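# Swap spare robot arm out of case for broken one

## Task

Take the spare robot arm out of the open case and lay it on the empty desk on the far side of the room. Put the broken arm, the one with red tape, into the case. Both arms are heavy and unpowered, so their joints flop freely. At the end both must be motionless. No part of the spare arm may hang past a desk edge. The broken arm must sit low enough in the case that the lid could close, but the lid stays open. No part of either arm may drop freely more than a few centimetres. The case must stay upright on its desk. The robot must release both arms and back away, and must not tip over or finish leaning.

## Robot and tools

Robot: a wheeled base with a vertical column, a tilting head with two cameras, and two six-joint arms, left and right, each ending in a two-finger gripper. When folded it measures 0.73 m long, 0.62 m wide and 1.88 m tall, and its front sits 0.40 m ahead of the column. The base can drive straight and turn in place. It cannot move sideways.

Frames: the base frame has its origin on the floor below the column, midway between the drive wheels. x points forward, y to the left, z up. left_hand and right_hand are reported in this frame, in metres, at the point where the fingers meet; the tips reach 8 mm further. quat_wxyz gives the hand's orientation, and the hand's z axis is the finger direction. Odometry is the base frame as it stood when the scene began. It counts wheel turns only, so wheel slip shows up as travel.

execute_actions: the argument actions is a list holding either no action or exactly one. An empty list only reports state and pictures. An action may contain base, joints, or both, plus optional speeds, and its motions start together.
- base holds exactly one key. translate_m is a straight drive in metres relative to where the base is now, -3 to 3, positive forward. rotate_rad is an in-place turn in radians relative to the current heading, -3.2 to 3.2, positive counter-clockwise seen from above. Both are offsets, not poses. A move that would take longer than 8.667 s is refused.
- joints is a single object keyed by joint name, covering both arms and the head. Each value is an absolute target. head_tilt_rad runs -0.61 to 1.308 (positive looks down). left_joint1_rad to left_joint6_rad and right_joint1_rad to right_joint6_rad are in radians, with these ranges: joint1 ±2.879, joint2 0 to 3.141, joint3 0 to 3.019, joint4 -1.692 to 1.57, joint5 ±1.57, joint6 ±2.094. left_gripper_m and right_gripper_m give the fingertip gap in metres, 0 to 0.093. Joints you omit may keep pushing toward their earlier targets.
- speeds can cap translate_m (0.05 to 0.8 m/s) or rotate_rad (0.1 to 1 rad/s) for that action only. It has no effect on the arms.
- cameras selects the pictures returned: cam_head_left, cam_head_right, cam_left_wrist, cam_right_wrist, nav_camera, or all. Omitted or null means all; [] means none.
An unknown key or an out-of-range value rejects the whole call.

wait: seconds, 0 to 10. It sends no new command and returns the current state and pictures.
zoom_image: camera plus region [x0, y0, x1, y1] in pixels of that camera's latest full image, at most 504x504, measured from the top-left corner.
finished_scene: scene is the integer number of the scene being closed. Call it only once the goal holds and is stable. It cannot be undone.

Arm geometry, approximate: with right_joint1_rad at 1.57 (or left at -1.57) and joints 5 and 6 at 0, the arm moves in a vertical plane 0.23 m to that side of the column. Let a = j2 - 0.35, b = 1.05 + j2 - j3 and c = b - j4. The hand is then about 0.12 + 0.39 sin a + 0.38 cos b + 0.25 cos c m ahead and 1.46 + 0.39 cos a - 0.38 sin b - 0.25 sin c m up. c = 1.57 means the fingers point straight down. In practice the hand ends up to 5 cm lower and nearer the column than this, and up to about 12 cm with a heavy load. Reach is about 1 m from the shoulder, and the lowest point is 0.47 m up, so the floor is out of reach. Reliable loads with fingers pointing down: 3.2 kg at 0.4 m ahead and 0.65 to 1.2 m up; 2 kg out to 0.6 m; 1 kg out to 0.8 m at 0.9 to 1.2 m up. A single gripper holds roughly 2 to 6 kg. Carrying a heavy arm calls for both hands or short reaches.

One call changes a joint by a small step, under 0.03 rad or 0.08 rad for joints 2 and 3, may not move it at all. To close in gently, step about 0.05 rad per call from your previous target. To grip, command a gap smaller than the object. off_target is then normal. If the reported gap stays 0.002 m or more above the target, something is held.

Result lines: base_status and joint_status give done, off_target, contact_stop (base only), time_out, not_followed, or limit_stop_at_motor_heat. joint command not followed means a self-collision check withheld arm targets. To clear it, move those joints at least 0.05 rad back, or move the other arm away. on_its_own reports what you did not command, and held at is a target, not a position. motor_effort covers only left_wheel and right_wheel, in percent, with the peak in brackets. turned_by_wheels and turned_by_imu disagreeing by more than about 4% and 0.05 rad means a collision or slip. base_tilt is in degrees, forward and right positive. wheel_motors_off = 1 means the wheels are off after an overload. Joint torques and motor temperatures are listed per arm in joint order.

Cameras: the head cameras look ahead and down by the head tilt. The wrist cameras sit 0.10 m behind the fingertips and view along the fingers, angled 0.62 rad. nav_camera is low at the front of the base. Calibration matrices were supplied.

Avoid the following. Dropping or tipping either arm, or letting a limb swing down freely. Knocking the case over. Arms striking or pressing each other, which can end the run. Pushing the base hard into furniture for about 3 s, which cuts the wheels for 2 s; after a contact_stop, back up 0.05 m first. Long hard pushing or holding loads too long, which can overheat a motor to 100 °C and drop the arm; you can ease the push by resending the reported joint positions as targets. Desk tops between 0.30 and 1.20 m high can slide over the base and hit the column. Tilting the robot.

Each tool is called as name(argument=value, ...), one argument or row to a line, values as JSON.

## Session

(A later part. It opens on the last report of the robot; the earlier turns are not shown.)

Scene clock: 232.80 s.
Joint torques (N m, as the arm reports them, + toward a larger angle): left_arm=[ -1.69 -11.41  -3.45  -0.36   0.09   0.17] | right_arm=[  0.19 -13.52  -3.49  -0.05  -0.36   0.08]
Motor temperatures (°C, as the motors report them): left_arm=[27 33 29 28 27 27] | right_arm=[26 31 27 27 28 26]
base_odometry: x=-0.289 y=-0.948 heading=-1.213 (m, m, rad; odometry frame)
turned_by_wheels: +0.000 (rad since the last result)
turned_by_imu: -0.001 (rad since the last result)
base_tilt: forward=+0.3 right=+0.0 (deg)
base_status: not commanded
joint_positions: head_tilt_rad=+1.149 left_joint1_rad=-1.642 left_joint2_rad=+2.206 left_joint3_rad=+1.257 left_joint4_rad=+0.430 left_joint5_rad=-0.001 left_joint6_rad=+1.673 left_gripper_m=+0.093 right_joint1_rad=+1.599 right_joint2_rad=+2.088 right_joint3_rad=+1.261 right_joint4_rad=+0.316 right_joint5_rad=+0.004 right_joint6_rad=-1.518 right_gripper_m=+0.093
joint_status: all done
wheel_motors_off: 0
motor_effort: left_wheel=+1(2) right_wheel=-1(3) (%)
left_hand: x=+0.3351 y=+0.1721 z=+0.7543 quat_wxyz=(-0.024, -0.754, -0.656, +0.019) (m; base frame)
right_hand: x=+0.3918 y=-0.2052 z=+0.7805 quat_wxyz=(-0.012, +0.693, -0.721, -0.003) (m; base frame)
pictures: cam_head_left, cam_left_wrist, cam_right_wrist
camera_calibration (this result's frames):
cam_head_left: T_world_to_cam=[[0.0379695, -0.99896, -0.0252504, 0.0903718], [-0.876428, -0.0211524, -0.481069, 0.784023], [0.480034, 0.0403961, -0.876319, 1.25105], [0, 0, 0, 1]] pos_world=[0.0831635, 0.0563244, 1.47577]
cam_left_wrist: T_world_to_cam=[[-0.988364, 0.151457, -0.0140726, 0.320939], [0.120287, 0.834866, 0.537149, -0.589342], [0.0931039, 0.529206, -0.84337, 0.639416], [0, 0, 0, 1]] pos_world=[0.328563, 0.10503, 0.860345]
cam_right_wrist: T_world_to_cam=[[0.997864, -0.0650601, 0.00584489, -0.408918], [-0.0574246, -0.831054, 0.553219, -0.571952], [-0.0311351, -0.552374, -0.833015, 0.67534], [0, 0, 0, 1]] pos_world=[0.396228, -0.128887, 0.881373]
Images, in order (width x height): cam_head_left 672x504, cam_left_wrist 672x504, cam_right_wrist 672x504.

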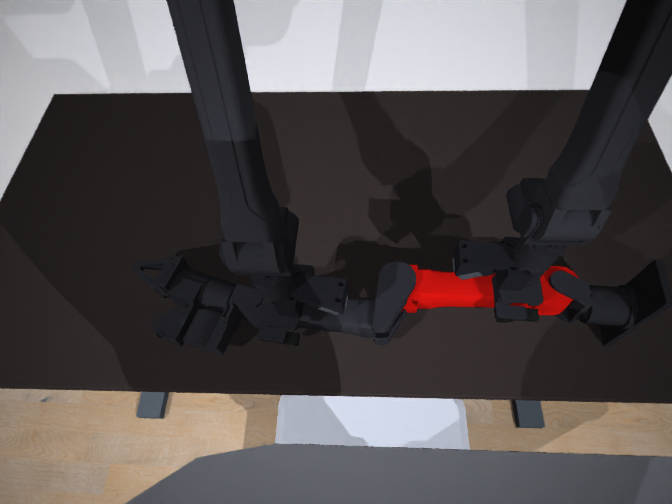

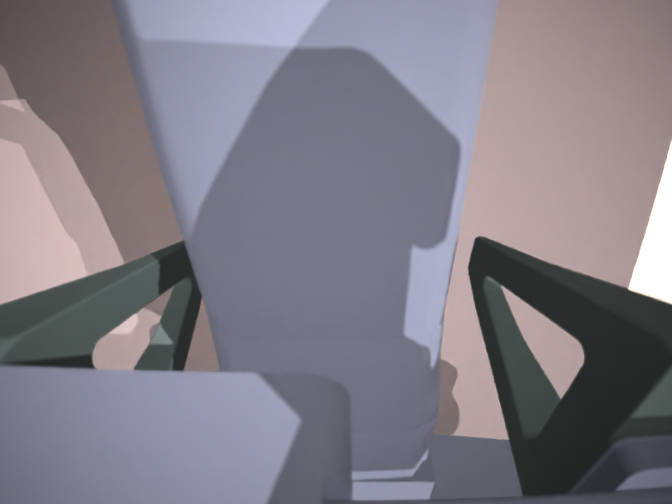

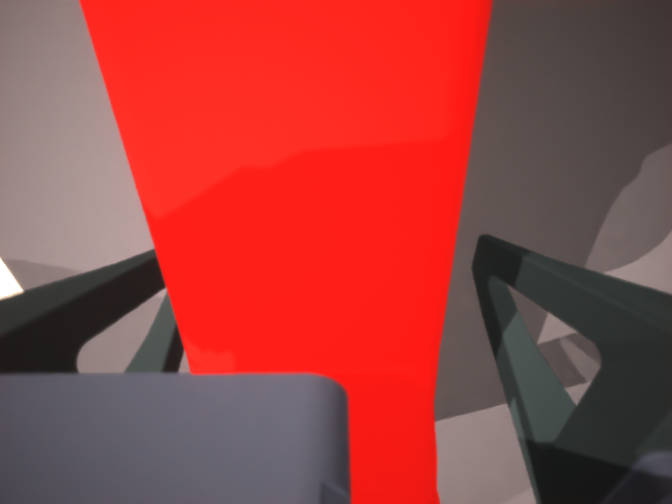

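Both hands straddle the links. Closing the grippers.

execute_actions(
  actions=[
    {"joints": {"left_gripper_m": 0.0, "right_gripper_m": 0.0, "right_joint2_rad": 2.09}},
  ],
  cameras=["cam_head_left", "cam_left_wrist", "cam_right_wrist"],
)

Scene clock: 233.97 s.
Joint torques (N m, as the arm reports them, + toward a larger angle): left_arm=[ -2.06 -11.34  -3.79  -0.27   0.06   0.26] | right_arm=[  0.15 -14.05  -2.88   0.    -0.42   0.13]
Motor temperatures (°C, as the motors report them): left_arm=[27 33 29 28 27 27] | right_arm=[26 31 27 27 28 26]
base_odometry: x=-0.289 y=-0.948 heading=-1.213 (m, m, rad; odometry frame)
turned_by_wheels: +0.000 (rad since the last result)
turned_by_imu: +0.000 (rad since the last result)
base_tilt: forward=+0.3 right=+0.0 (deg)
base_status: not commanded
joint_positions: head_tilt_rad=+1.149 left_joint1_rad=-1.642 left_joint2_rad=+2.206 left_joint3_rad=+1.260 left_joint4_rad=+0.428 left_joint5_rad=+0.000 left_joint6_rad=+1.662 left_gripper_m=+0.054 right_joint1_rad=+1.599 right_joint2_rad=+2.089 right_joint3_rad=+1.255 right_joint4_rad=+0.312 right_joint5_rad=+0.006 right_joint6_rad=-1.524 right_gripper_m=+0.052
joint_status: left_gripper_m off_target (ended at +0.054, target +0.000); right_gripper_m off_target (ended at +0.052, target +0.000); the others done
wheel_motors_off: 0
motor_effort: left_wheel=+2(2) right_wheel=-2(2) (%)
left_hand: x=+0.3364 y=+0.1718 z=+0.7538 quat_wxyz=(-0.025, -0.750, -0.661, +0.019) (m; base frame)
right_hand: x=+0.3869 y=-0.2054 z=+0.7810 quat_wxyz=(-0.008, +0.696, -0.718, -0.006) (m; base frame)
pictures: cam_head_left, cam_left_wrist, cam_right_wrist
camera_calibration (this result's frames):
cam_head_left: T_world_to_cam=[[0.0379695, -0.99896, -0.0252504, 0.0903718], [-0.876428, -0.0211524, -0.481069, 0.784023], [0.480034, 0.0403961, -0.876319, 1.25105], [0, 0, 0, 1]] pos_world=[0.0831635, 0.0563244, 1.47577]
cam_left_wrist: T_world_to_cam=[[-0.989981, 0.140478, -0.0142928, 0.324797], [0.111001, 0.836799, 0.53614, -0.585464], [0.0872759, 0.529182, -0.844008, 0.641498], [0, 0, 0, 1]] pos_world=[0.330543, 0.10482, 0.859962]
cam_right_wrist: T_world_to_cam=[[0.998276, -0.0585405, -0.004173, -0.394994], [-0.0463758, -0.830413, 0.555215, -0.578285], [-0.0359679, -0.554064, -0.831696, 0.675976], [0, 0, 0, 1]] pos_world=[0.391808, -0.128805, 0.881631]
Images, in order (width x height): cam_head_left 672x504, cam_left_wrist 672x504, cam_right_wrist 672x504.

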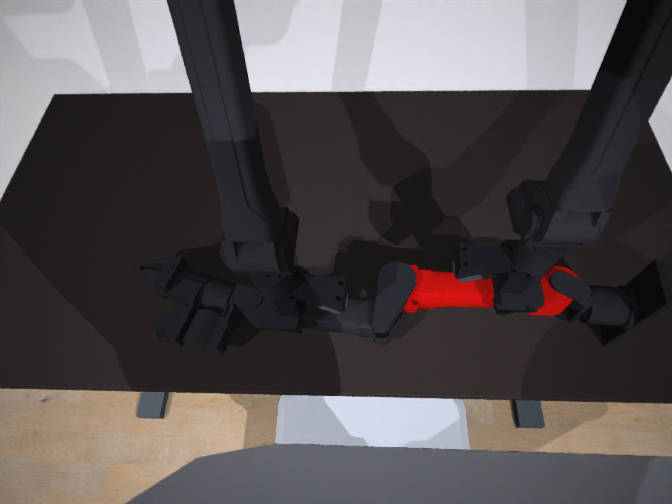

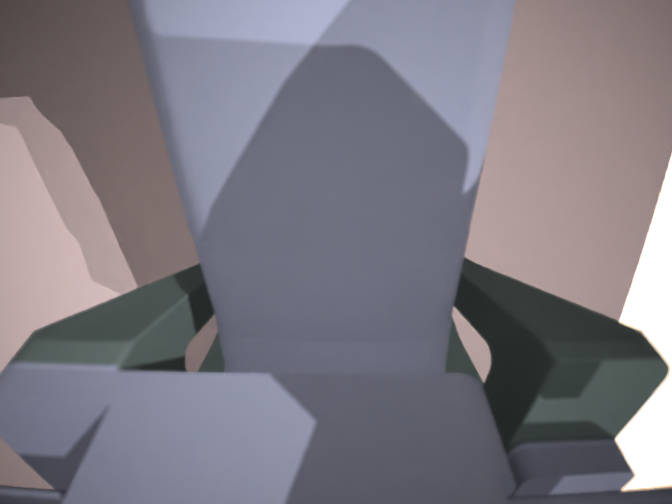

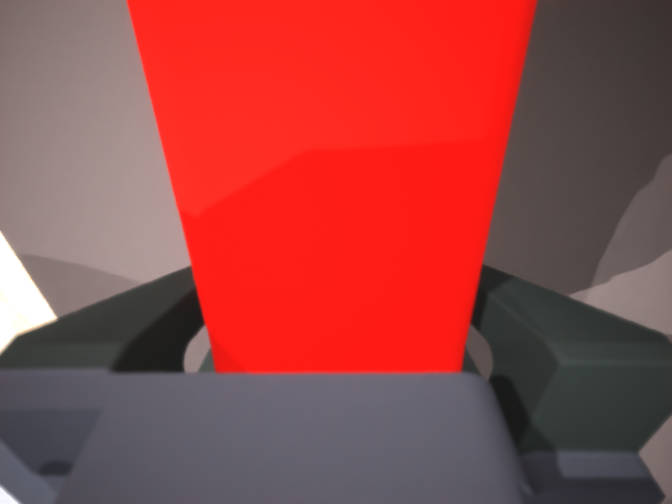

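execute_actions(
  actions=[
    {"joints": {"left_joint2_rad": 2.015, "left_joint3_rad": 1.085, "left_joint4_rad": 0.425, "right_joint2_rad": 1.886, "right_joint3_rad": 1.12, "right_joint4_rad": 0.305}},
  ],
  cameras=["cam_head_left", "cam_head_right"],
)

Scene clock: 240.27 s.
Joint torques (N m, as the arm reports them, + toward a larger angle): left_arm=[ -1.61 -18.28  -8.66  -0.01   0.27   0.26] | right_arm=[ -0.21 -22.13  -7.24  -0.26  -0.18   0.09]
Motor temperatures (°C, as the motors report them): left_arm=[27 33 29 28 27 27] | right_arm=[26 32 27 27 28 26]
base_odometry: x=-0.289 y=-0.948 heading=-1.213 (m, m, rad; odometry frame)
turned_by_wheels: +0.000 (rad since the last result)
turned_by_imu: -0.001 (rad since the last result)
base_tilt: forward=+0.3 right=+0.0 (deg)
base_status: not commanded
joint_positions: head_tilt_rad=+1.149 left_joint1_rad=-1.642 left_joint2_rad=+2.100 left_joint3_rad=+1.145 left_joint4_rad=+0.426 left_joint5_rad=-0.007 left_joint6_rad=+1.664 left_gripper_m=+0.054 right_joint1_rad=+1.605 right_joint2_rad=+1.994 right_joint3_rad=+1.157 right_joint4_rad=+0.312 right_joint5_rad=-0.002 right_joint6_rad=-1.521 right_gripper_m=+0.052
joint_status: all done
wheel_motors_off: 0
motor_effort: left_wheel=+1(2) right_wheel=-1(1) (%)
left_hand: x=+0.3401 y=+0.1754 z=+0.7949 quat_wxyz=(-0.018, -0.751, -0.660, +0.021) (m; base frame)
right_hand: x=+0.3895 y=-0.2012 z=+0.8177 quat_wxyz=(-0.010, +0.695, -0.719, -0.011) (m; base frame)
pictures: cam_head_left, cam_head_right
camera_calibration (this result's frames):
cam_head_left: T_world_to_cam=[[0.0379695, -0.99896, -0.0252504, 0.0903718], [-0.876428, -0.0211524, -0.481069, 0.784023], [0.480034, 0.0403961, -0.876319, 1.25105], [0, 0, 0, 1]] pos_world=[0.0831635, 0.0563244, 1.47577]
cam_head_right: T_world_to_cam=[[0.025582, -0.999493, -0.0189387, -0.0130476], [-0.876141, -0.0132941, -0.481871, 0.779976], [0.481375, 0.0289202, -0.876037, 1.24292], [0, 0, 0, 1]] pos_world=[0.0853908, -0.0386174, 1.46445]
Images, in order (width x height): cam_head_left 672x504, cam_head_right 672x504.

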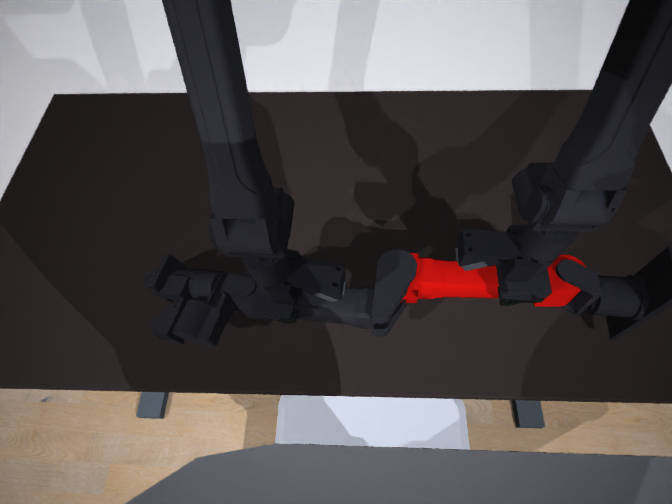

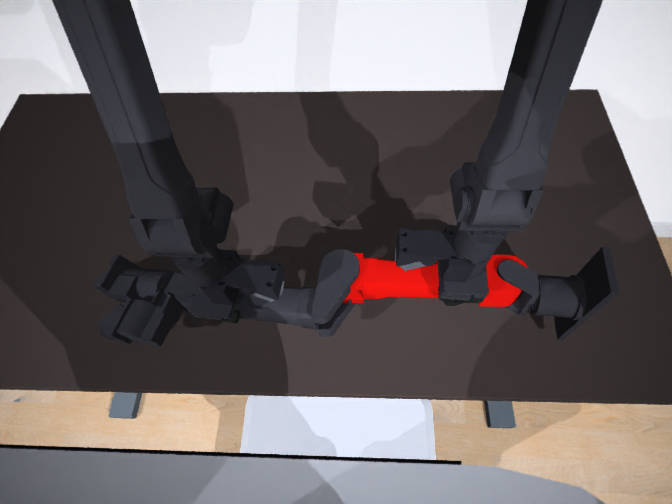

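execute_actions(
  actions=[
    {"joints": {"left_joint2_rad": 1.888, "left_joint3_rad": 0.987, "left_joint4_rad": 0.408, "right_joint2_rad": 1.75, "right_joint3_rad": 1.036, "right_joint4_rad": 0.263, "left_joint1_rad": -1.652, "right_joint1_rad": 1.608, "left_joint6_rad": 1.665, "right_joint6_rad": -1.52}},
  ],
  cameras=["cam_head_left", "cam_head_right"],
)

Scene clock: 243.30 s.
Joint torques (N m, as the arm reports them, + toward a larger angle): left_arm=[ -2.15 -19.01  -8.59  -0.27   0.18   0.19] | right_arm=[  0.35 -22.33  -6.4   -0.51  -0.58  -0.01]
Motor temperatures (°C, as the motors report them): left_arm=[27 34 30 28 27 27] | right_arm=[26 32 27 27 28 26]
base_odometry: x=-0.289 y=-0.948 heading=-1.213 (m, m, rad; odometry frame)
turned_by_wheels: +0.000 (rad since the last result)
turned_by_imu: -0.001 (rad since the last result)
base_tilt: forward=+0.3 right=-0.1 (deg)
base_status: not commanded
joint_positions: head_tilt_rad=+1.149 left_joint1_rad=-1.644 left_joint2_rad=+1.975 left_joint3_rad=+1.050 left_joint4_rad=+0.413 left_joint5_rad=-0.004 left_joint6_rad=+1.654 left_gripper_m=+0.054 right_joint1_rad=+1.611 right_joint2_rad=+1.857 right_joint3_rad=+1.071 right_joint4_rad=+0.275 right_joint5_rad=+0.009 right_joint6_rad=-1.528 right_gripper_m=+0.052
joint_status: all done
wheel_motors_off: 0
motor_effort: left_wheel=+0(1) right_wheel=-2(4) (%)
left_hand: x=+0.3602 y=+0.1757 z=+0.8379 quat_wxyz=(-0.026, -0.748, -0.664, +0.016) (m; base frame)
right_hand: x=+0.4115 y=-0.2000 z=+0.8648 quat_wxyz=(-0.013, +0.699, -0.715, -0.005) (m; base frame)
pictures: cam_head_left, cam_head_right
camera_calibration (this result's frames):
cam_head_left: T_world_to_cam=[[0.0379695, -0.99896, -0.0252504, 0.0903718], [-0.876428, -0.0211524, -0.481069, 0.784023], [0.480034, 0.0403961, -0.876319, 1.25105], [0, 0, 0, 1]] pos_world=[0.0831635, 0.0563244, 1.47577]
cam_head_right: T_world_to_cam=[[0.025582, -0.999493, -0.0189387, -0.0130476], [-0.876141, -0.0132941, -0.481871, 0.779976], [0.481375, 0.0289202, -0.876037, 1.24292], [0, 0, 0, 1]] pos_world=[0.0853908, -0.0386174, 1.46445]
Images, in order (width x height): cam_head_left 672x504, cam_head_right 672x504.

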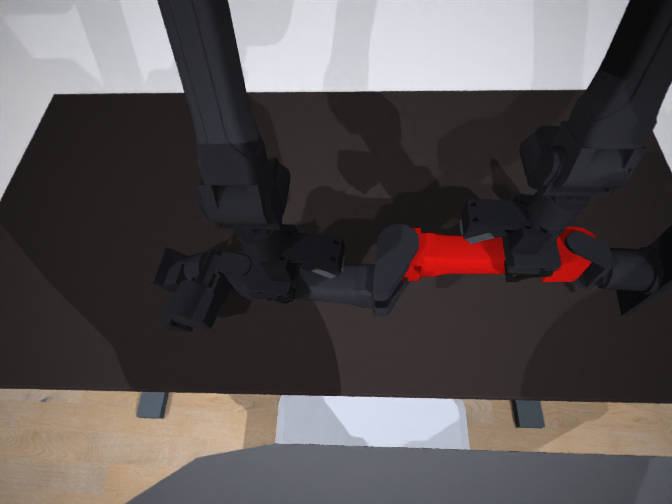

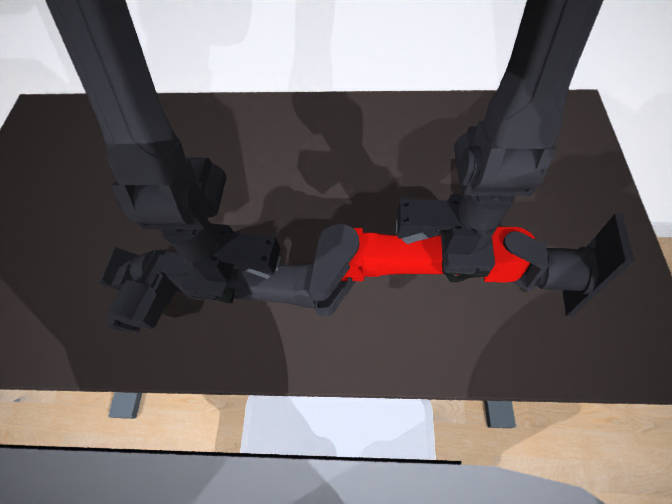

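execute_actions(
  actions=[
    {"joints": {"left_joint2_rad": 1.765, "left_joint3_rad": 0.91, "left_joint4_rad": 0.362, "right_joint2_rad": 1.635, "right_joint3_rad": 0.977, "right_joint4_rad": 0.205, "left_joint1_rad": -1.656, "right_joint1_rad": 1.615, "right_joint5_rad": 0.015, "left_joint5_rad": -0.006}},
  ],
  cameras=["cam_head_left", "cam_head_right"],
)

Scene clock: 245.07 s.
Joint torques (N m, as the arm reports them, + toward a larger angle): left_arm=[ -2.07 -20.48  -8.24  -0.22   0.11   0.23] | right_arm=[  0.11 -23.2   -5.29  -0.48  -0.31   0.01]
Motor temperatures (°C, as the motors report them): left_arm=[27 34 30 28 27 27] | right_arm=[26 33 27 27 28 26]
base_odometry: x=-0.289 y=-0.948 heading=-1.213 (m, m, rad; odometry frame)
turned_by_wheels: +0.000 (rad since the last result)
turned_by_imu: -0.001 (rad since the last result)
base_tilt: forward=+0.3 right=-0.1 (deg)
base_status: not commanded
joint_positions: head_tilt_rad=+1.149 left_joint1_rad=-1.646 left_joint2_rad=+1.868 left_joint3_rad=+0.973 left_joint4_rad=+0.368 left_joint5_rad=-0.008 left_joint6_rad=+1.652 left_gripper_m=+0.054 right_joint1_rad=+1.616 right_joint2_rad=+1.750 right_joint3_rad=+1.005 right_joint4_rad=+0.218 right_joint5_rad=+0.017 right_joint6_rad=-1.523 right_gripper_m=+0.052
joint_status: all done
wheel_motors_off: 0
motor_effort: left_wheel=+0(1) right_wheel=-4(3) (%)
left_hand: x=+0.3679 y=+0.1770 z=+0.8749 quat_wxyz=(-0.020, -0.747, -0.664, +0.021) (m; base frame)
right_hand: x=+0.4183 y=-0.1987 z=+0.9021 quat_wxyz=(-0.007, +0.698, -0.716, -0.009) (m; base frame)
pictures: cam_head_left, cam_head_right
camera_calibration (this result's frames):
cam_head_left: T_world_to_cam=[[0.0379695, -0.99896, -0.0252504, 0.0903718], [-0.876428, -0.0211524, -0.481069, 0.784023], [0.480034, 0.0403961, -0.876319, 1.25105], [0, 0, 0, 1]] pos_world=[0.0831635, 0.0563244, 1.47577]
cam_head_right: T_world_to_cam=[[0.025582, -0.999493, -0.0189387, -0.0130476], [-0.876141, -0.0132941, -0.481871, 0.779976], [0.481375, 0.0289202, -0.876037, 1.24292], [0, 0, 0, 1]] pos_world=[0.0853908, -0.0386174, 1.46445]
Images, in order (width x height): cam_head_left 672x504, cam_head_right 672x504.

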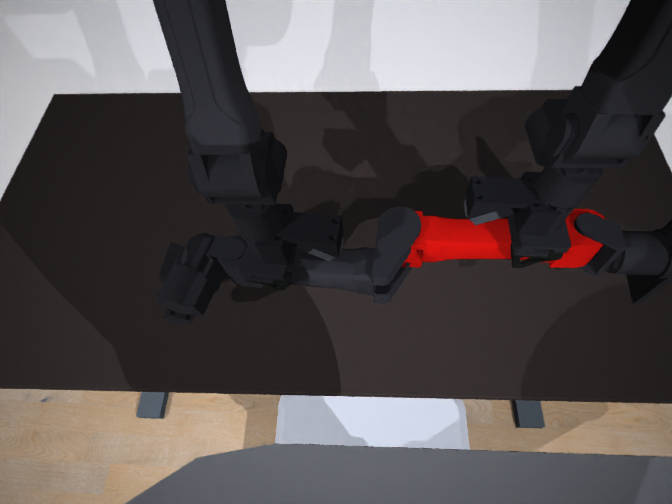

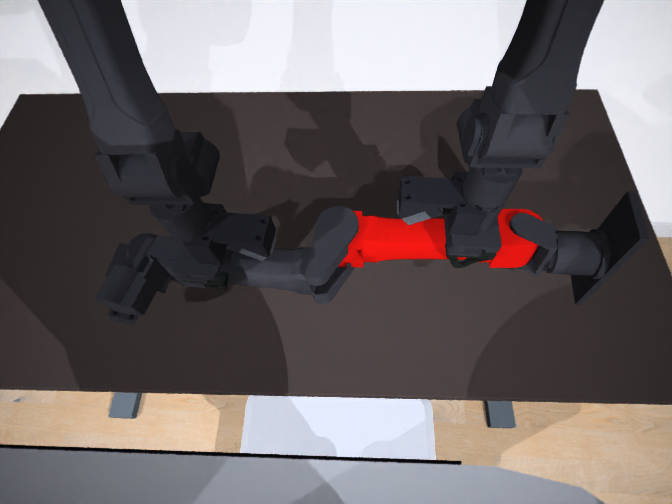

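execute_actions(
  actions=[
    {"joints": {"left_joint2_rad": 1.617, "left_joint3_rad": 0.79, "left_joint4_rad": 0.343, "right_joint2_rad": 1.492, "right_joint3_rad": 0.88, "right_joint4_rad": 0.17, "left_joint1_rad": -1.662, "right_joint1_rad": 1.622, "right_joint5_rad": 0.022, "left_joint5_rad": -0.012, "left_joint6_rad": 1.655}},
  ],
  cameras=["cam_head_left", "cam_head_right"],
)

Scene clock: 246.97 s.
Joint torques (N m, as the arm reports them, + toward a larger angle): left_arm=[ -1.95 -21.48  -8.32  -0.21   0.13   0.22] | right_arm=[  1.02 -22.1   -3.68  -0.29  -0.46   0.01]
Motor temperatures (°C, as the motors report them): left_arm=[27 34 30 28 27 27] | right_arm=[26 33 27 27 28 26]
base_odometry: x=-0.289 y=-0.948 heading=-1.213 (m, m, rad; odometry frame)
turned_by_wheels: +0.000 (rad since the last result)
turned_by_imu: -0.001 (rad since the last result)
base_tilt: forward=+0.3 right=-0.1 (deg)
base_status: not commanded
joint_positions: head_tilt_rad=+1.149 left_joint1_rad=-1.656 left_joint2_rad=+1.728 left_joint3_rad=+0.855 left_joint4_rad=+0.350 left_joint5_rad=-0.015 left_joint6_rad=+1.640 left_gripper_m=+0.054 right_joint1_rad=+1.622 right_joint2_rad=+1.599 right_joint3_rad=+0.897 right_joint4_rad=+0.177 right_joint5_rad=+0.028 right_joint6_rad=-1.525 right_gripper_m=+0.052
joint_status: all done
wheel_motors_off: 0
motor_effort: left_wheel=+1(2) right_wheel=-1(4) (%)
left_hand: x=+0.3698 y=+0.1754 z=+0.9256 quat_wxyz=(-0.022, -0.745, -0.666, +0.020) (m; base frame)
right_hand: x=+0.4210 y=-0.1993 z=+0.9554 quat_wxyz=(-0.005, +0.700, -0.714, -0.006) (m; base frame)
pictures: cam_head_left, cam_head_right
camera_calibration (this result's frames):
cam_head_left: T_world_to_cam=[[0.0379695, -0.99896, -0.0252504, 0.0903718], [-0.876428, -0.0211524, -0.481069, 0.784023], [0.480034, 0.0403961, -0.876319, 1.25105], [0, 0, 0, 1]] pos_world=[0.0831635, 0.0563244, 1.47577]
cam_head_right: T_world_to_cam=[[0.025582, -0.999493, -0.0189387, -0.0130476], [-0.876141, -0.0132941, -0.481871, 0.779976], [0.481375, 0.0289202, -0.876037, 1.24292], [0, 0, 0, 1]] pos_world=[0.0853908, -0.0386174, 1.46445]
Images, in order (width x height): cam_head_left 672x504, cam_head_right 672x504.

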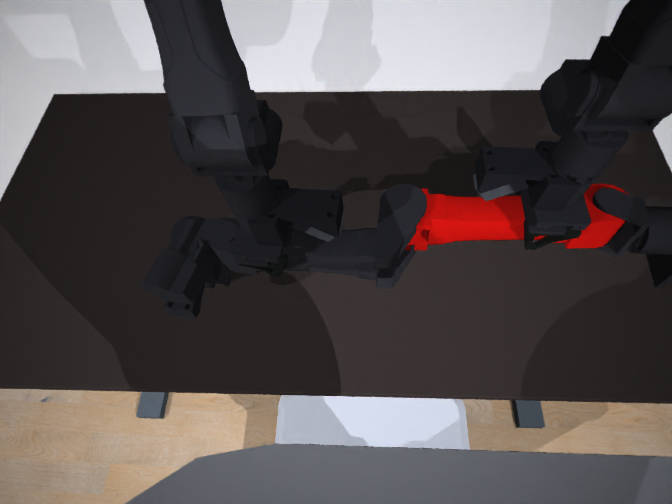

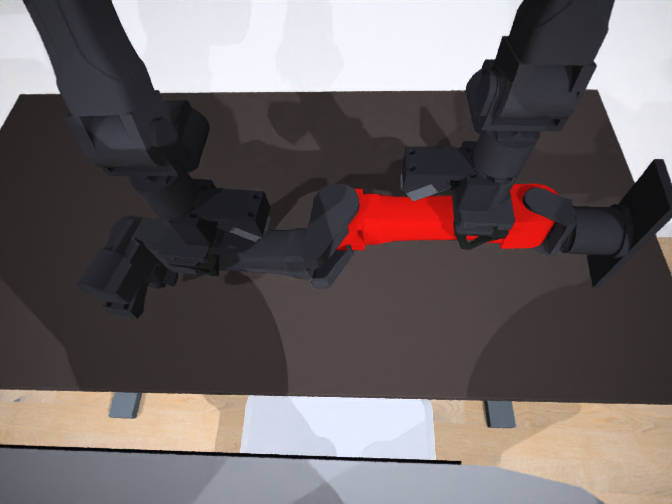

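execute_actions(
  actions=[
    {"base": {"translate_m": -1.05}, "speeds": {"translate_m": 0.5}, "joints": {"left_joint2_rad": 1.465, "left_joint3_rad": 0.692, "left_joint4_rad": 0.30, "right_joint2_rad": 1.35, "right_joint3_rad": 0.80, "right_joint4_rad": 0.115, "left_joint1_rad": -1.67, "right_joint1_rad": 1.63, "right_joint5_rad": 0.03, "left_joint5_rad": -0.02, "left_joint6_rad": 1.645, "head_tilt_rad": 1.0}},
  ],
  cameras=["cam_head_left", "cam_head_right"],
)

Scene clock: 260.67 s.
Joint torques (N m, as the arm reports them, + toward a larger angle): left_arm=[ -1.47 -19.49  -6.38   0.11   0.13   0.19] | right_arm=[  0.31 -20.68  -2.04   0.07  -0.16   0.  ]
Motor temperatures (°C, as the motors report them): left_arm=[27 35 31 28 27 27] | right_arm=[26 34 27 27 28 26]
base_odometry: x=-0.657 y=+0.036 heading=-1.213 (m, m, rad; odometry frame)
turned_by_wheels: +0.000 (rad since the last result)
turned_by_imu: -0.004 (rad since the last result)
base_tilt: forward=+0.3 right=-0.1 (deg)
base_status: done
joint_positions: head_tilt_rad=+1.013 left_joint1_rad=-1.662 left_joint2_rad=+1.560 left_joint3_rad=+0.739 left_joint4_rad=+0.300 left_joint5_rad=-0.023 left_joint6_rad=+1.635 left_gripper_m=+0.054 right_joint1_rad=+1.631 right_joint2_rad=+1.439 right_joint3_rad=+0.804 right_joint4_rad=+0.117 right_joint5_rad=+0.029 right_joint6_rad=-1.524 right_gripper_m=+0.052
joint_status: all done
wheel_motors_off: 0
motor_effort: left_wheel=+0(40) right_wheel=+0(45) (%)
left_hand: x=+0.3722 y=+0.1776 z=+0.9813 quat_wxyz=(-0.022, -0.744, -0.667, +0.018) (m; base frame)
right_hand: x=+0.4238 y=-0.1968 z=+1.0083 quat_wxyz=(-0.010, +0.701, -0.713, -0.006) (m; base frame)
pictures: cam_head_left, cam_head_right
camera_calibration (this result's frames):
cam_head_left: T_world_to_cam=[[0.0410458, -0.99896, -0.0198622, 0.0819203], [-0.803009, -0.0211524, -0.595592, 0.956718], [0.594552, 0.0403961, -0.803042, 1.13247], [0, 0, 0, 1]] pos_world=[0.0915763, 0.0563244, 1.48086]
cam_head_right: T_world_to_cam=[[0.0279161, -0.999493, -0.0152906, -0.0187824], [-0.802616, -0.0132941, -0.596348, 0.952594], [0.595842, 0.0289202, -0.80258, 1.12408], [0, 0, 0, 1]] pos_world=[0.0953196, -0.0386174, 1.46995]
Images, in order (width x height): cam_head_left 672x504, cam_head_right 672x504.

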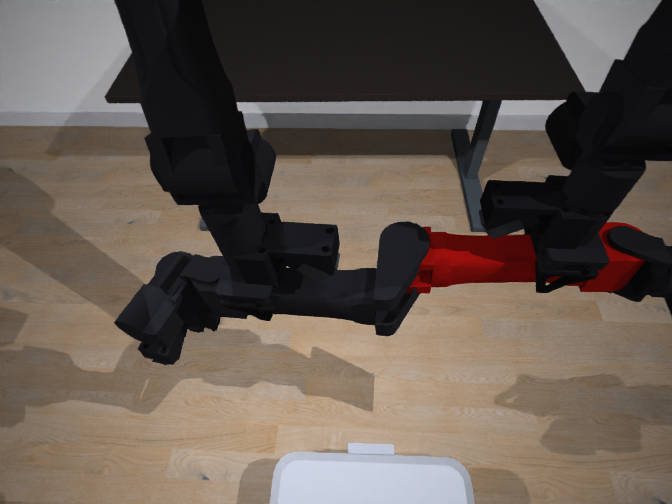

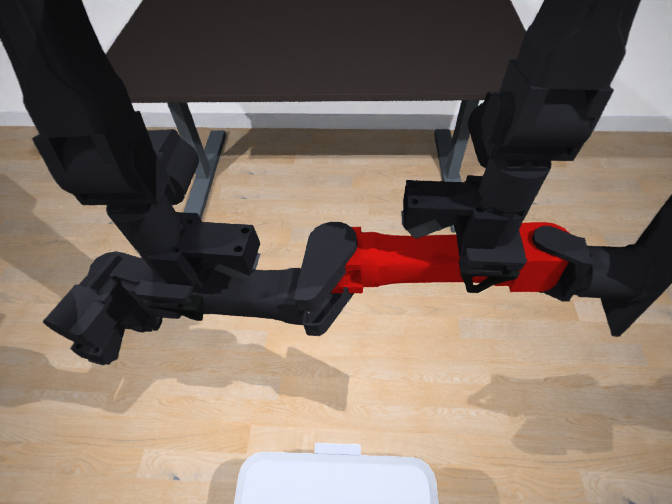

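execute_actions(
  actions=[
    {"base": {"rotate_rad": 1.595}, "speeds": {"rotate_rad": 0.7}, "joints": {"left_joint2_rad": 1.31, "left_joint3_rad": 0.612, "left_joint4_rad": 0.23, "right_joint2_rad": 1.195, "right_joint3_rad": 0.738, "right_joint4_rad": 0.033, "left_joint1_rad": -1.68, "right_joint1_rad": 1.64, "right_joint5_rad": 0.038, "left_joint5_rad": -0.03, "left_joint6_rad": 1.635, "right_joint6_rad": -1.515, "head_tilt_rad": 0.5}},
  ],
  cameras=["cam_head_left", "cam_head_right", "nav_camera"],
)

Scene clock: 265.03 s.
Joint torques (N m, as the arm reports them, + toward a larger angle): left_arm=[ -1.86 -20.82  -6.8   -0.17   0.12   0.17] | right_arm=[  0.8  -21.96  -1.16  -0.23  -0.38   0.01]
Motor temperatures (°C, as the motors report them): left_arm=[27 36 31 28 27 27] | right_arm=[26 34 27 27 28 26]
base_odometry: x=-0.657 y=+0.036 heading=+0.382 (m, m, rad; odometry frame)
turned_by_wheels: +1.595 (rad since the last result)
turned_by_imu: +1.570 (rad since the last result)
base_tilt: forward=+0.2 right=-0.1 (deg)
base_status: done
joint_positions: head_tilt_rad=+0.518 left_joint1_rad=-1.671 left_joint2_rad=+1.427 left_joint3_rad=+0.671 left_joint4_rad=+0.235 left_joint5_rad=-0.032 left_joint6_rad=+1.627 left_gripper_m=+0.054 right_joint1_rad=+1.640 right_joint2_rad=+1.303 right_joint3_rad=+0.743 right_joint4_rad=+0.039 right_joint5_rad=+0.042 right_joint6_rad=-1.520 right_gripper_m=+0.052
joint_status: all done
wheel_motors_off: 0
motor_effort: left_wheel=+0(36) right_wheel=+1(56) (%)
left_hand: x=+0.3751 y=+0.1773 z=+1.0215 quat_wxyz=(-0.021, -0.743, -0.668, +0.018) (m; base frame)
right_hand: x=+0.4250 y=-0.1963 z=+1.0511 quat_wxyz=(-0.008, +0.701, -0.713, -0.005) (m; base frame)
pictures: cam_head_left, cam_head_right, nav_camera
camera_calibration (this result's frames):
cam_head_left: T_world_to_cam=[[0.0455548, -0.99896, 0.00200692, 0.0480163], [-0.423956, -0.0211524, -0.905436, 1.41493], [0.904536, 0.0403961, -0.424478, 0.533986], [0, 0, 0, 1]] pos_world=[0.114668, 0.0563244, 1.50769]
cam_head_right: T_world_to_cam=[[0.0318287, -0.999493, -0.000203262, -0.0422125], [-0.423251, -0.0132941, -0.905915, 1.41036], [0.905453, 0.0289202, -0.42346, 0.524749], [0, 0, 0, 1]] pos_world=[0.123144, -0.0386174, 1.49987]
Images, in order (width x height): cam_head_left 672x504, cam_head_right 672x504, nav_camera 672x504.

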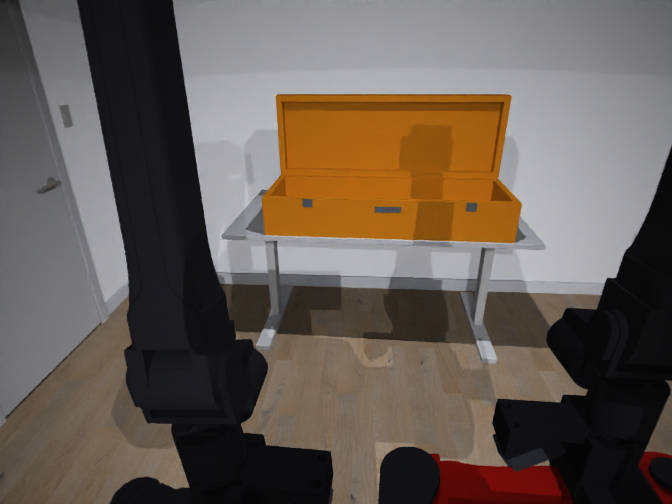

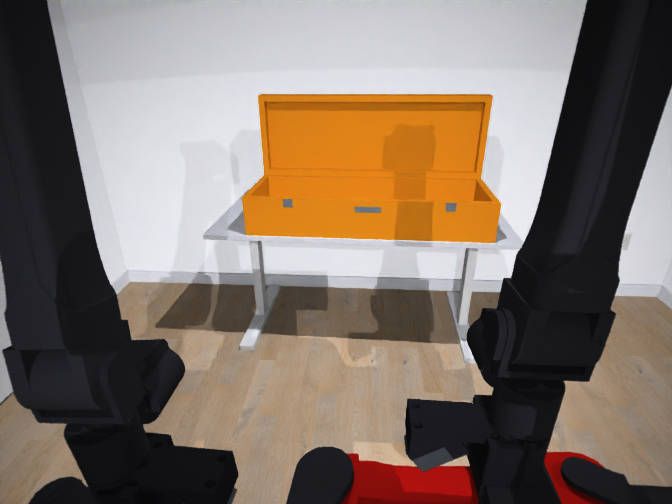

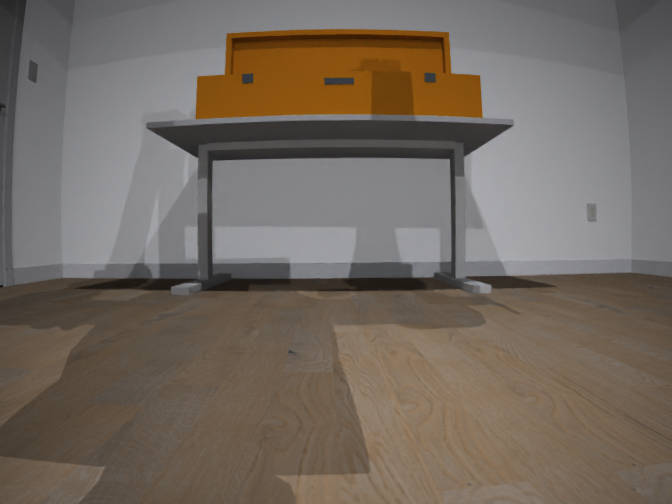

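execute_actions(
  actions=[
    {"base": {"rotate_rad": -0.043}, "joints": {"left_joint2_rad": 1.126, "left_joint3_rad": 0.548, "left_joint4_rad": 0.125, "right_joint2_rad": 1.03, "right_joint3_rad": 0.693, "right_joint4_rad": -0.077, "left_joint1_rad": -1.692, "right_joint1_rad": 1.65, "right_joint5_rad": 0.048, "left_joint5_rad": -0.042, "left_joint6_rad": 1.625, "right_joint6_rad": -1.512}},
  ],
  cameras=[],
)

execute_actions(
  actions=[
    {"base": {"translate_m": 1.25}, "speeds": {"translate_m": 0.55}, "joints": {"left_joint2_rad": 0.935, "left_joint3_rad": 0.515, "left_joint4_rad": -0.015, "right_joint2_rad": 0.86, "right_joint3_rad": 0.675, "right_joint4_rad": -0.212, "left_joint1_rad": -1.706, "right_joint1_rad": 1.662, "right_joint5_rad": 0.058, "left_joint5_rad": -0.054, "left_joint6_rad": 1.618, "right_joint6_rad": -1.506, "head_tilt_rad": 0.85}},
  ],
  cameras=["cam_head_left", "cam_head_right", "nav_camera"],
)

Scene clock: 269.93 s.
Joint torques (N m, as the arm reports them, + toward a larger angle): left_arm=[ -1.28 -19.83  -3.79  -0.12   0.25   0.22] | right_arm=[  0.85 -21.05   1.02   0.14  -0.1    0.06]
Motor temperatures (°C, as the motors report them): left_arm=[27 36 31 28 27 27] | right_arm=[26 34 27 27 28 26]
base_odometry: x=-0.657 y=+0.036 heading=+0.339 (m, m, rad; odometry frame)
turned_by_wheels: -0.043 (rad since the last result)
turned_by_imu: -0.044 (rad since the last result)
base_tilt: forward=+0.2 right=-0.1 (deg)
base_status: done
joint_positions: head_tilt_rad=+0.518 left_joint1_rad=-1.686 left_joint2_rad=+1.239 left_joint3_rad=+0.583 left_joint4_rad=+0.130 left_joint5_rad=-0.048 left_joint6_rad=+1.612 left_gripper_m=+0.054 right_joint1_rad=+1.650 right_joint2_rad=+1.134 right_joint3_rad=+0.683 right_joint4_rad=-0.078 right_joint5_rad=+0.045 right_joint6_rad=-1.523 right_gripper_m=+0.052
joint_status: all done
wheel_motors_off: 0
motor_effort: left_wheel=+1(21) right_wheel=-1(28) (%)
left_hand: x=+0.3714 y=+0.1778 z=+1.0751 quat_wxyz=(-0.018, -0.741, -0.671, +0.018) (m; base frame)
right_hand: x=+0.4231 y=-0.1954 z=+1.1018 quat_wxyz=(-0.007, +0.704, -0.710, -0.010) (m; base frame)
pictures: none
No camera images: the call's "cameras" was empty. Leave "cameras" out to get every camera's image.

Scene clock: 273.77 s.
Joint torques (N m, as the arm reports them, + toward a larger angle): left_arm=[ -1.47 -19.    -0.34  -0.19   0.26   0.26] | right_arm=[  0.05 -21.22   4.09   0.35  -0.1    0.07]
Motor temperatures (°C, as the motors report them): left_arm=[27 36 31 28 27 27] | right_arm=[26 35 27 27 28 26]
base_odometry: x=+0.522 y=+0.452 heading=+0.340 (m, m, rad; odometry frame)
turned_by_wheels: +0.000 (rad since the last result)
turned_by_imu: +0.003 (rad since the last result)
base_tilt: forward=+0.3 right=+0.0 (deg)
base_status: done
joint_positions: head_tilt_rad=+0.852 left_joint1_rad=-1.698 left_joint2_rad=+1.047 left_joint3_rad=+0.523 left_joint4_rad=-0.013 left_joint5_rad=-0.060 left_joint6_rad=+1.599 left_gripper_m=+0.054 right_joint1_rad=+1.667 right_joint2_rad=+0.972 right_joint3_rad=+0.650 right_joint4_rad=-0.217 right_joint5_rad=+0.054 right_joint6_rad=-1.519 right_gripper_m=+0.052
joint_status: all done
wheel_motors_off: 0
motor_effort: left_wheel=+2(50) right_wheel=+0(52) (%)
left_hand: x=+0.3673 y=+0.1799 z=+1.1246 quat_wxyz=(-0.014, -0.739, -0.673, +0.021) (m; base frame)
right_hand: x=+0.4211 y=-0.1926 z=+1.1492 quat_wxyz=(-0.005, +0.706, -0.708, -0.015) (m; base frame)
pictures: cam_head_left, cam_head_right, nav_camera
camera_calibration (this result's frames):
cam_head_left: T_world_to_cam=[[0.0436976, -0.99896, -0.0130301, 0.0712662], [-0.697223, -0.0211524, -0.716543, 1.13769], [0.715522, 0.0403961, -0.697422, 0.963769], [0, 0, 0, 1]] pos_world=[0.100513, 0.0563244, 1.48829]
cam_head_right: T_world_to_cam=[[0.0300051, -0.999493, -0.0106209, -0.0260782], [-0.696714, -0.0132941, -0.717226, 1.13345], [0.716722, 0.0289202, -0.69676, 0.955067], [0, 0, 0, 1]] pos_world=[0.105956, -0.0386174, 1.47812]
Images, in order (width x height): cam_head_left 672x504, cam_head_right 672x504, nav_camera 672x504.

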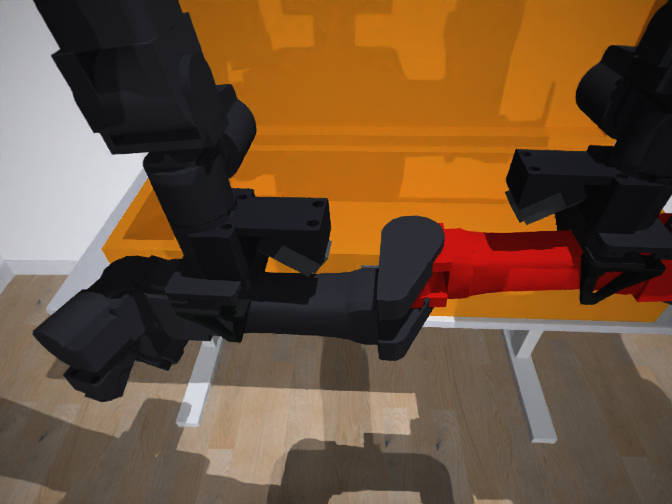

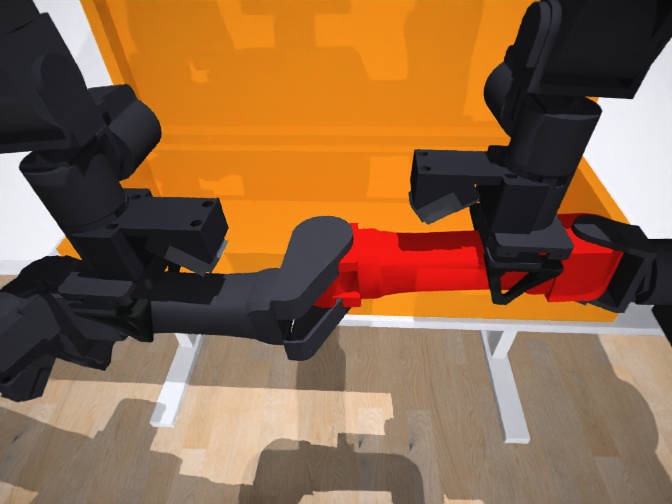

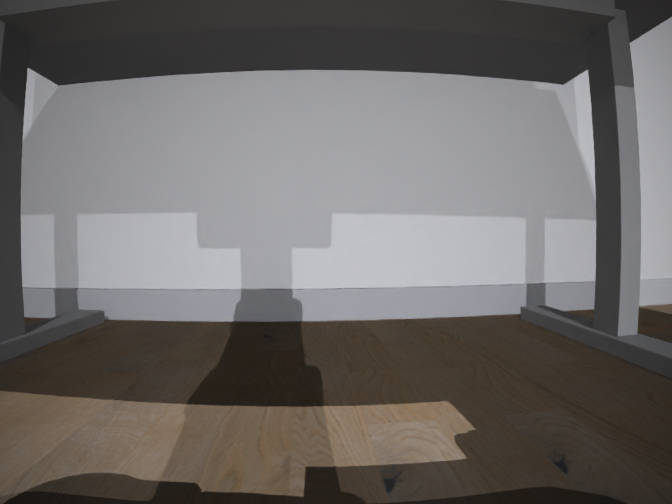

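execute_actions(
  actions=[
    {"joints": {"left_joint2_rad": 0.736, "left_joint3_rad": 0.515, "left_joint4_rad": -0.185, "right_joint2_rad": 0.688, "right_joint3_rad": 0.675, "right_joint4_rad": -0.36, "left_joint1_rad": -1.722, "right_joint1_rad": 1.68, "right_joint5_rad": 0.07, "left_joint5_rad": -0.072, "left_joint6_rad": 1.6, "right_joint6_rad": -1.508}},
  ],
  cameras=[],
)

execute_actions(
  actions=[
    {"joints": {"left_joint2_rad": 0.542, "left_joint3_rad": 0.54, "left_joint4_rad": -0.38, "right_joint2_rad": 0.53, "right_joint3_rad": 0.71, "right_joint4_rad": -0.53, "left_joint1_rad": -1.745, "right_joint1_rad": 1.698, "right_joint5_rad": 0.086, "left_joint5_rad": -0.092, "left_joint6_rad": 1.588, "right_joint6_rad": -1.5}},
  ],
  cameras=["cam_head_left", "cam_head_right"],
)

Scene clock: 277.17 s.
Joint torques (N m, as the arm reports them, + toward a larger angle): left_arm=[ -0.94 -17.13   3.65  -0.44   0.03   0.17] | right_arm=[  0.22 -19.88   7.28   0.03  -0.06   0.03]
Motor temperatures (°C, as the motors report them): left_arm=[27 36 30 28 27 27] | right_arm=[26 35 27 27 28 26]
base_odometry: x=+0.522 y=+0.452 heading=+0.340 (m, m, rad; odometry frame)
turned_by_wheels: +0.000 (rad since the last result)
turned_by_imu: -0.001 (rad since the last result)
base_tilt: forward=+0.2 right=-0.1 (deg)
base_status: not commanded
joint_positions: head_tilt_rad=+0.852 left_joint1_rad=-1.717 left_joint2_rad=+0.836 left_joint3_rad=+0.498 left_joint4_rad=-0.173 left_joint5_rad=-0.071 left_joint6_rad=+1.592 left_gripper_m=+0.054 right_joint1_rad=+1.683 right_joint2_rad=+0.788 right_joint3_rad=+0.635 right_joint4_rad=-0.358 right_joint5_rad=+0.066 right_joint6_rad=-1.516 right_gripper_m=+0.052
joint_status: all done
wheel_motors_off: 0
motor_effort: left_wheel=+1(3) right_wheel=+0(3) (%)
left_hand: x=+0.3771 y=+0.1795 z=+1.1770 quat_wxyz=(-0.025, -0.739, -0.673, +0.014) (m; base frame)
right_hand: x=+0.4292 y=-0.1926 z=+1.2036 quat_wxyz=(-0.016, +0.707, -0.707, -0.006) (m; base frame)
pictures: none
No camera images: the call's "cameras" was empty. Leave "cameras" out to get every camera's image.

Scene clock: 278.20 s.
Joint torques (N m, as the arm reports them, + toward a larger angle): left_arm=[ -0.46 -15.66   7.47  -0.43  -0.16   0.23] | right_arm=[ -0.02 -17.89  11.04  -0.04  -0.03   0.07]
Motor temperatures (°C, as the motors report them): left_arm=[27 36 30 28 27 27] | right_arm=[26 35 27 27 28 26]
base_odometry: x=+0.522 y=+0.452 heading=+0.340 (m, m, rad; odometry frame)
turned_by_wheels: +0.000 (rad since the last result)
turned_by_imu: +0.000 (rad since the last result)
base_tilt: forward=+0.3 right=-0.1 (deg)
base_status: not commanded
joint_positions: head_tilt_rad=+0.852 left_joint1_rad=-1.744 left_joint2_rad=+0.643 left_joint3_rad=+0.498 left_joint4_rad=-0.369 left_joint5_rad=-0.085 left_joint6_rad=+1.575 left_gripper_m=+0.054 right_joint1_rad=+1.703 right_joint2_rad=+0.632 right_joint3_rad=+0.646 right_joint4_rad=-0.526 right_joint5_rad=+0.081 right_joint6_rad=-1.509 right_gripper_m=+0.052
joint_status: all done
wheel_motors_off: 0
motor_effort: left_wheel=+2(3) right_wheel=-3(2) (%)
left_hand: x=+0.3786 y=+0.1785 z=+1.2265 quat_wxyz=(-0.028, -0.737, -0.675, +0.018) (m; base frame)
right_hand: x=+0.4306 y=-0.1929 z=+1.2531 quat_wxyz=(-0.017, +0.708, -0.706, -0.007) (m; base frame)
pictures: cam_head_left, cam_head_right
camera_calibration (this result's frames):
cam_head_left: T_world_to_cam=[[0.0436976, -0.99896, -0.0130301, 0.0712662], [-0.697223, -0.0211524, -0.716542, 1.13769], [0.715522, 0.0403961, -0.697422, 0.96377], [0, 0, 0, 1]] pos_world=[0.100513, 0.0563244, 1.48829]
cam_head_right: T_world_to_cam=[[0.0300051, -0.999493, -0.0106209, -0.0260782], [-0.696714, -0.0132941, -0.717226, 1.13345], [0.716722, 0.0289202, -0.69676, 0.955068], [0, 0, 0, 1]] pos_world=[0.105956, -0.0386174, 1.47812]
Images, in order (width x height): cam_head_left 672x504, cam_head_right 672x504.

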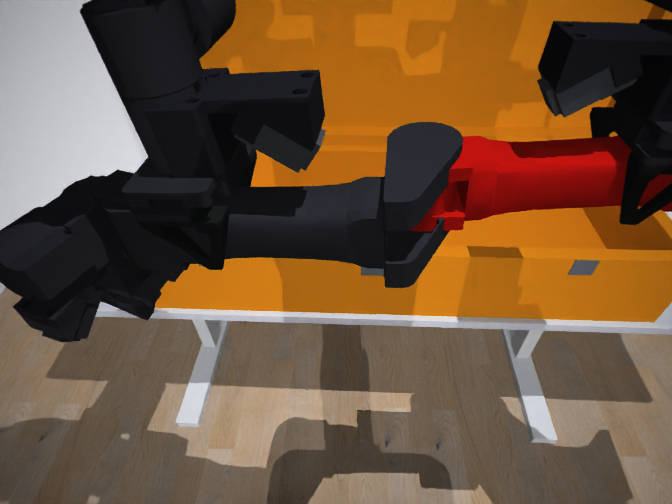

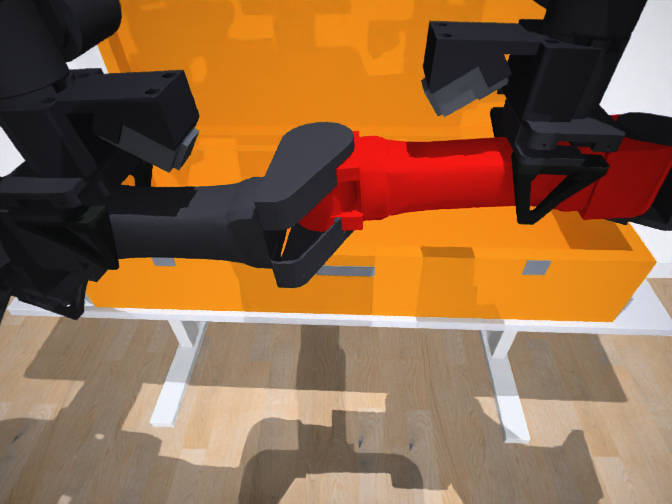

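execute_actions(
  actions=[
    {"base": {"translate_m": 0.47}, "speeds": {"translate_m": 0.3}, "joints": {"head_tilt_rad": 1.0}},
  ],
  cameras=["cam_head_left", "cam_head_right"],
)

Scene clock: 283.93 s.
Joint torques (N m, as the arm reports them, + toward a larger angle): left_arm=[ -0.49 -16.18   7.95  -0.19  -0.24   0.25] | right_arm=[ -0.07 -18.54  11.64   0.12  -0.06   0.04]
Motor temperatures (°C, as the motors report them): left_arm=[27 36 31 28 27 27] | right_arm=[26 34 29 27 28 26]
base_odometry: x=+0.965 y=+0.609 heading=+0.340 (m, m, rad; odometry frame)
turned_by_wheels: +0.000 (rad since the last result)
turned_by_imu: +0.000 (rad since the last result)
base_tilt: forward=+0.3 right=-0.1 (deg)
base_status: done
joint_positions: head_tilt_rad=+1.001 left_joint1_rad=-1.745 left_joint2_rad=+0.643 left_joint3_rad=+0.490 left_joint4_rad=-0.373 left_joint5_rad=-0.083 left_joint6_rad=+1.571 left_gripper_m=+0.054 right_joint1_rad=+1.703 right_joint2_rad=+0.632 right_joint3_rad=+0.640 right_joint4_rad=-0.530 right_joint5_rad=+0.082 right_joint6_rad=-1.509 right_gripper_m=+0.052
joint_status: all done
wheel_motors_off: 0
motor_effort: left_wheel=+1(36) right_wheel=+1(41) (%)
left_hand: x=+0.3729 y=+0.1781 z=+1.2253 quat_wxyz=(-0.024, -0.737, -0.675, +0.023) (m; base frame)
right_hand: x=+0.4258 y=-0.1932 z=+1.2517 quat_wxyz=(-0.013, +0.709, -0.705, -0.010) (m; base frame)
pictures: cam_head_left, cam_head_right
camera_calibration (this result's frames):
cam_head_left: T_world_to_cam=[[0.0412857, -0.99896, -0.0193585, 0.0811326], [-0.795661, -0.0211524, -0.605372, 0.971412], [0.604333, 0.0403961, -0.795707, 1.12069], [0, 0, 0, 1]] pos_world=[0.0922967, 0.0563244, 1.48138]
cam_head_right: T_world_to_cam=[[0.0281011, -0.999493, -0.0149479, -0.0193194], [-0.795259, -0.0132941, -0.606124, 0.967281], [0.605618, 0.0289202, -0.79523, 1.11227], [0, 0, 0, 1]] pos_world=[0.0961732, -0.0386174, 1.47051]
Images, in order (width x height): cam_head_left 672x504, cam_head_right 672x504.

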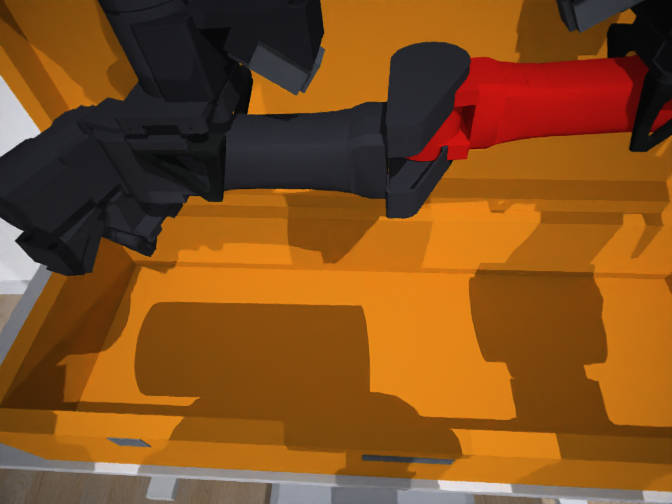

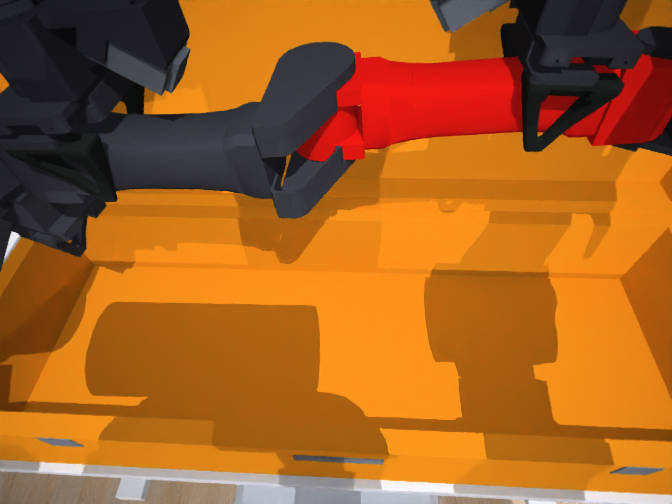

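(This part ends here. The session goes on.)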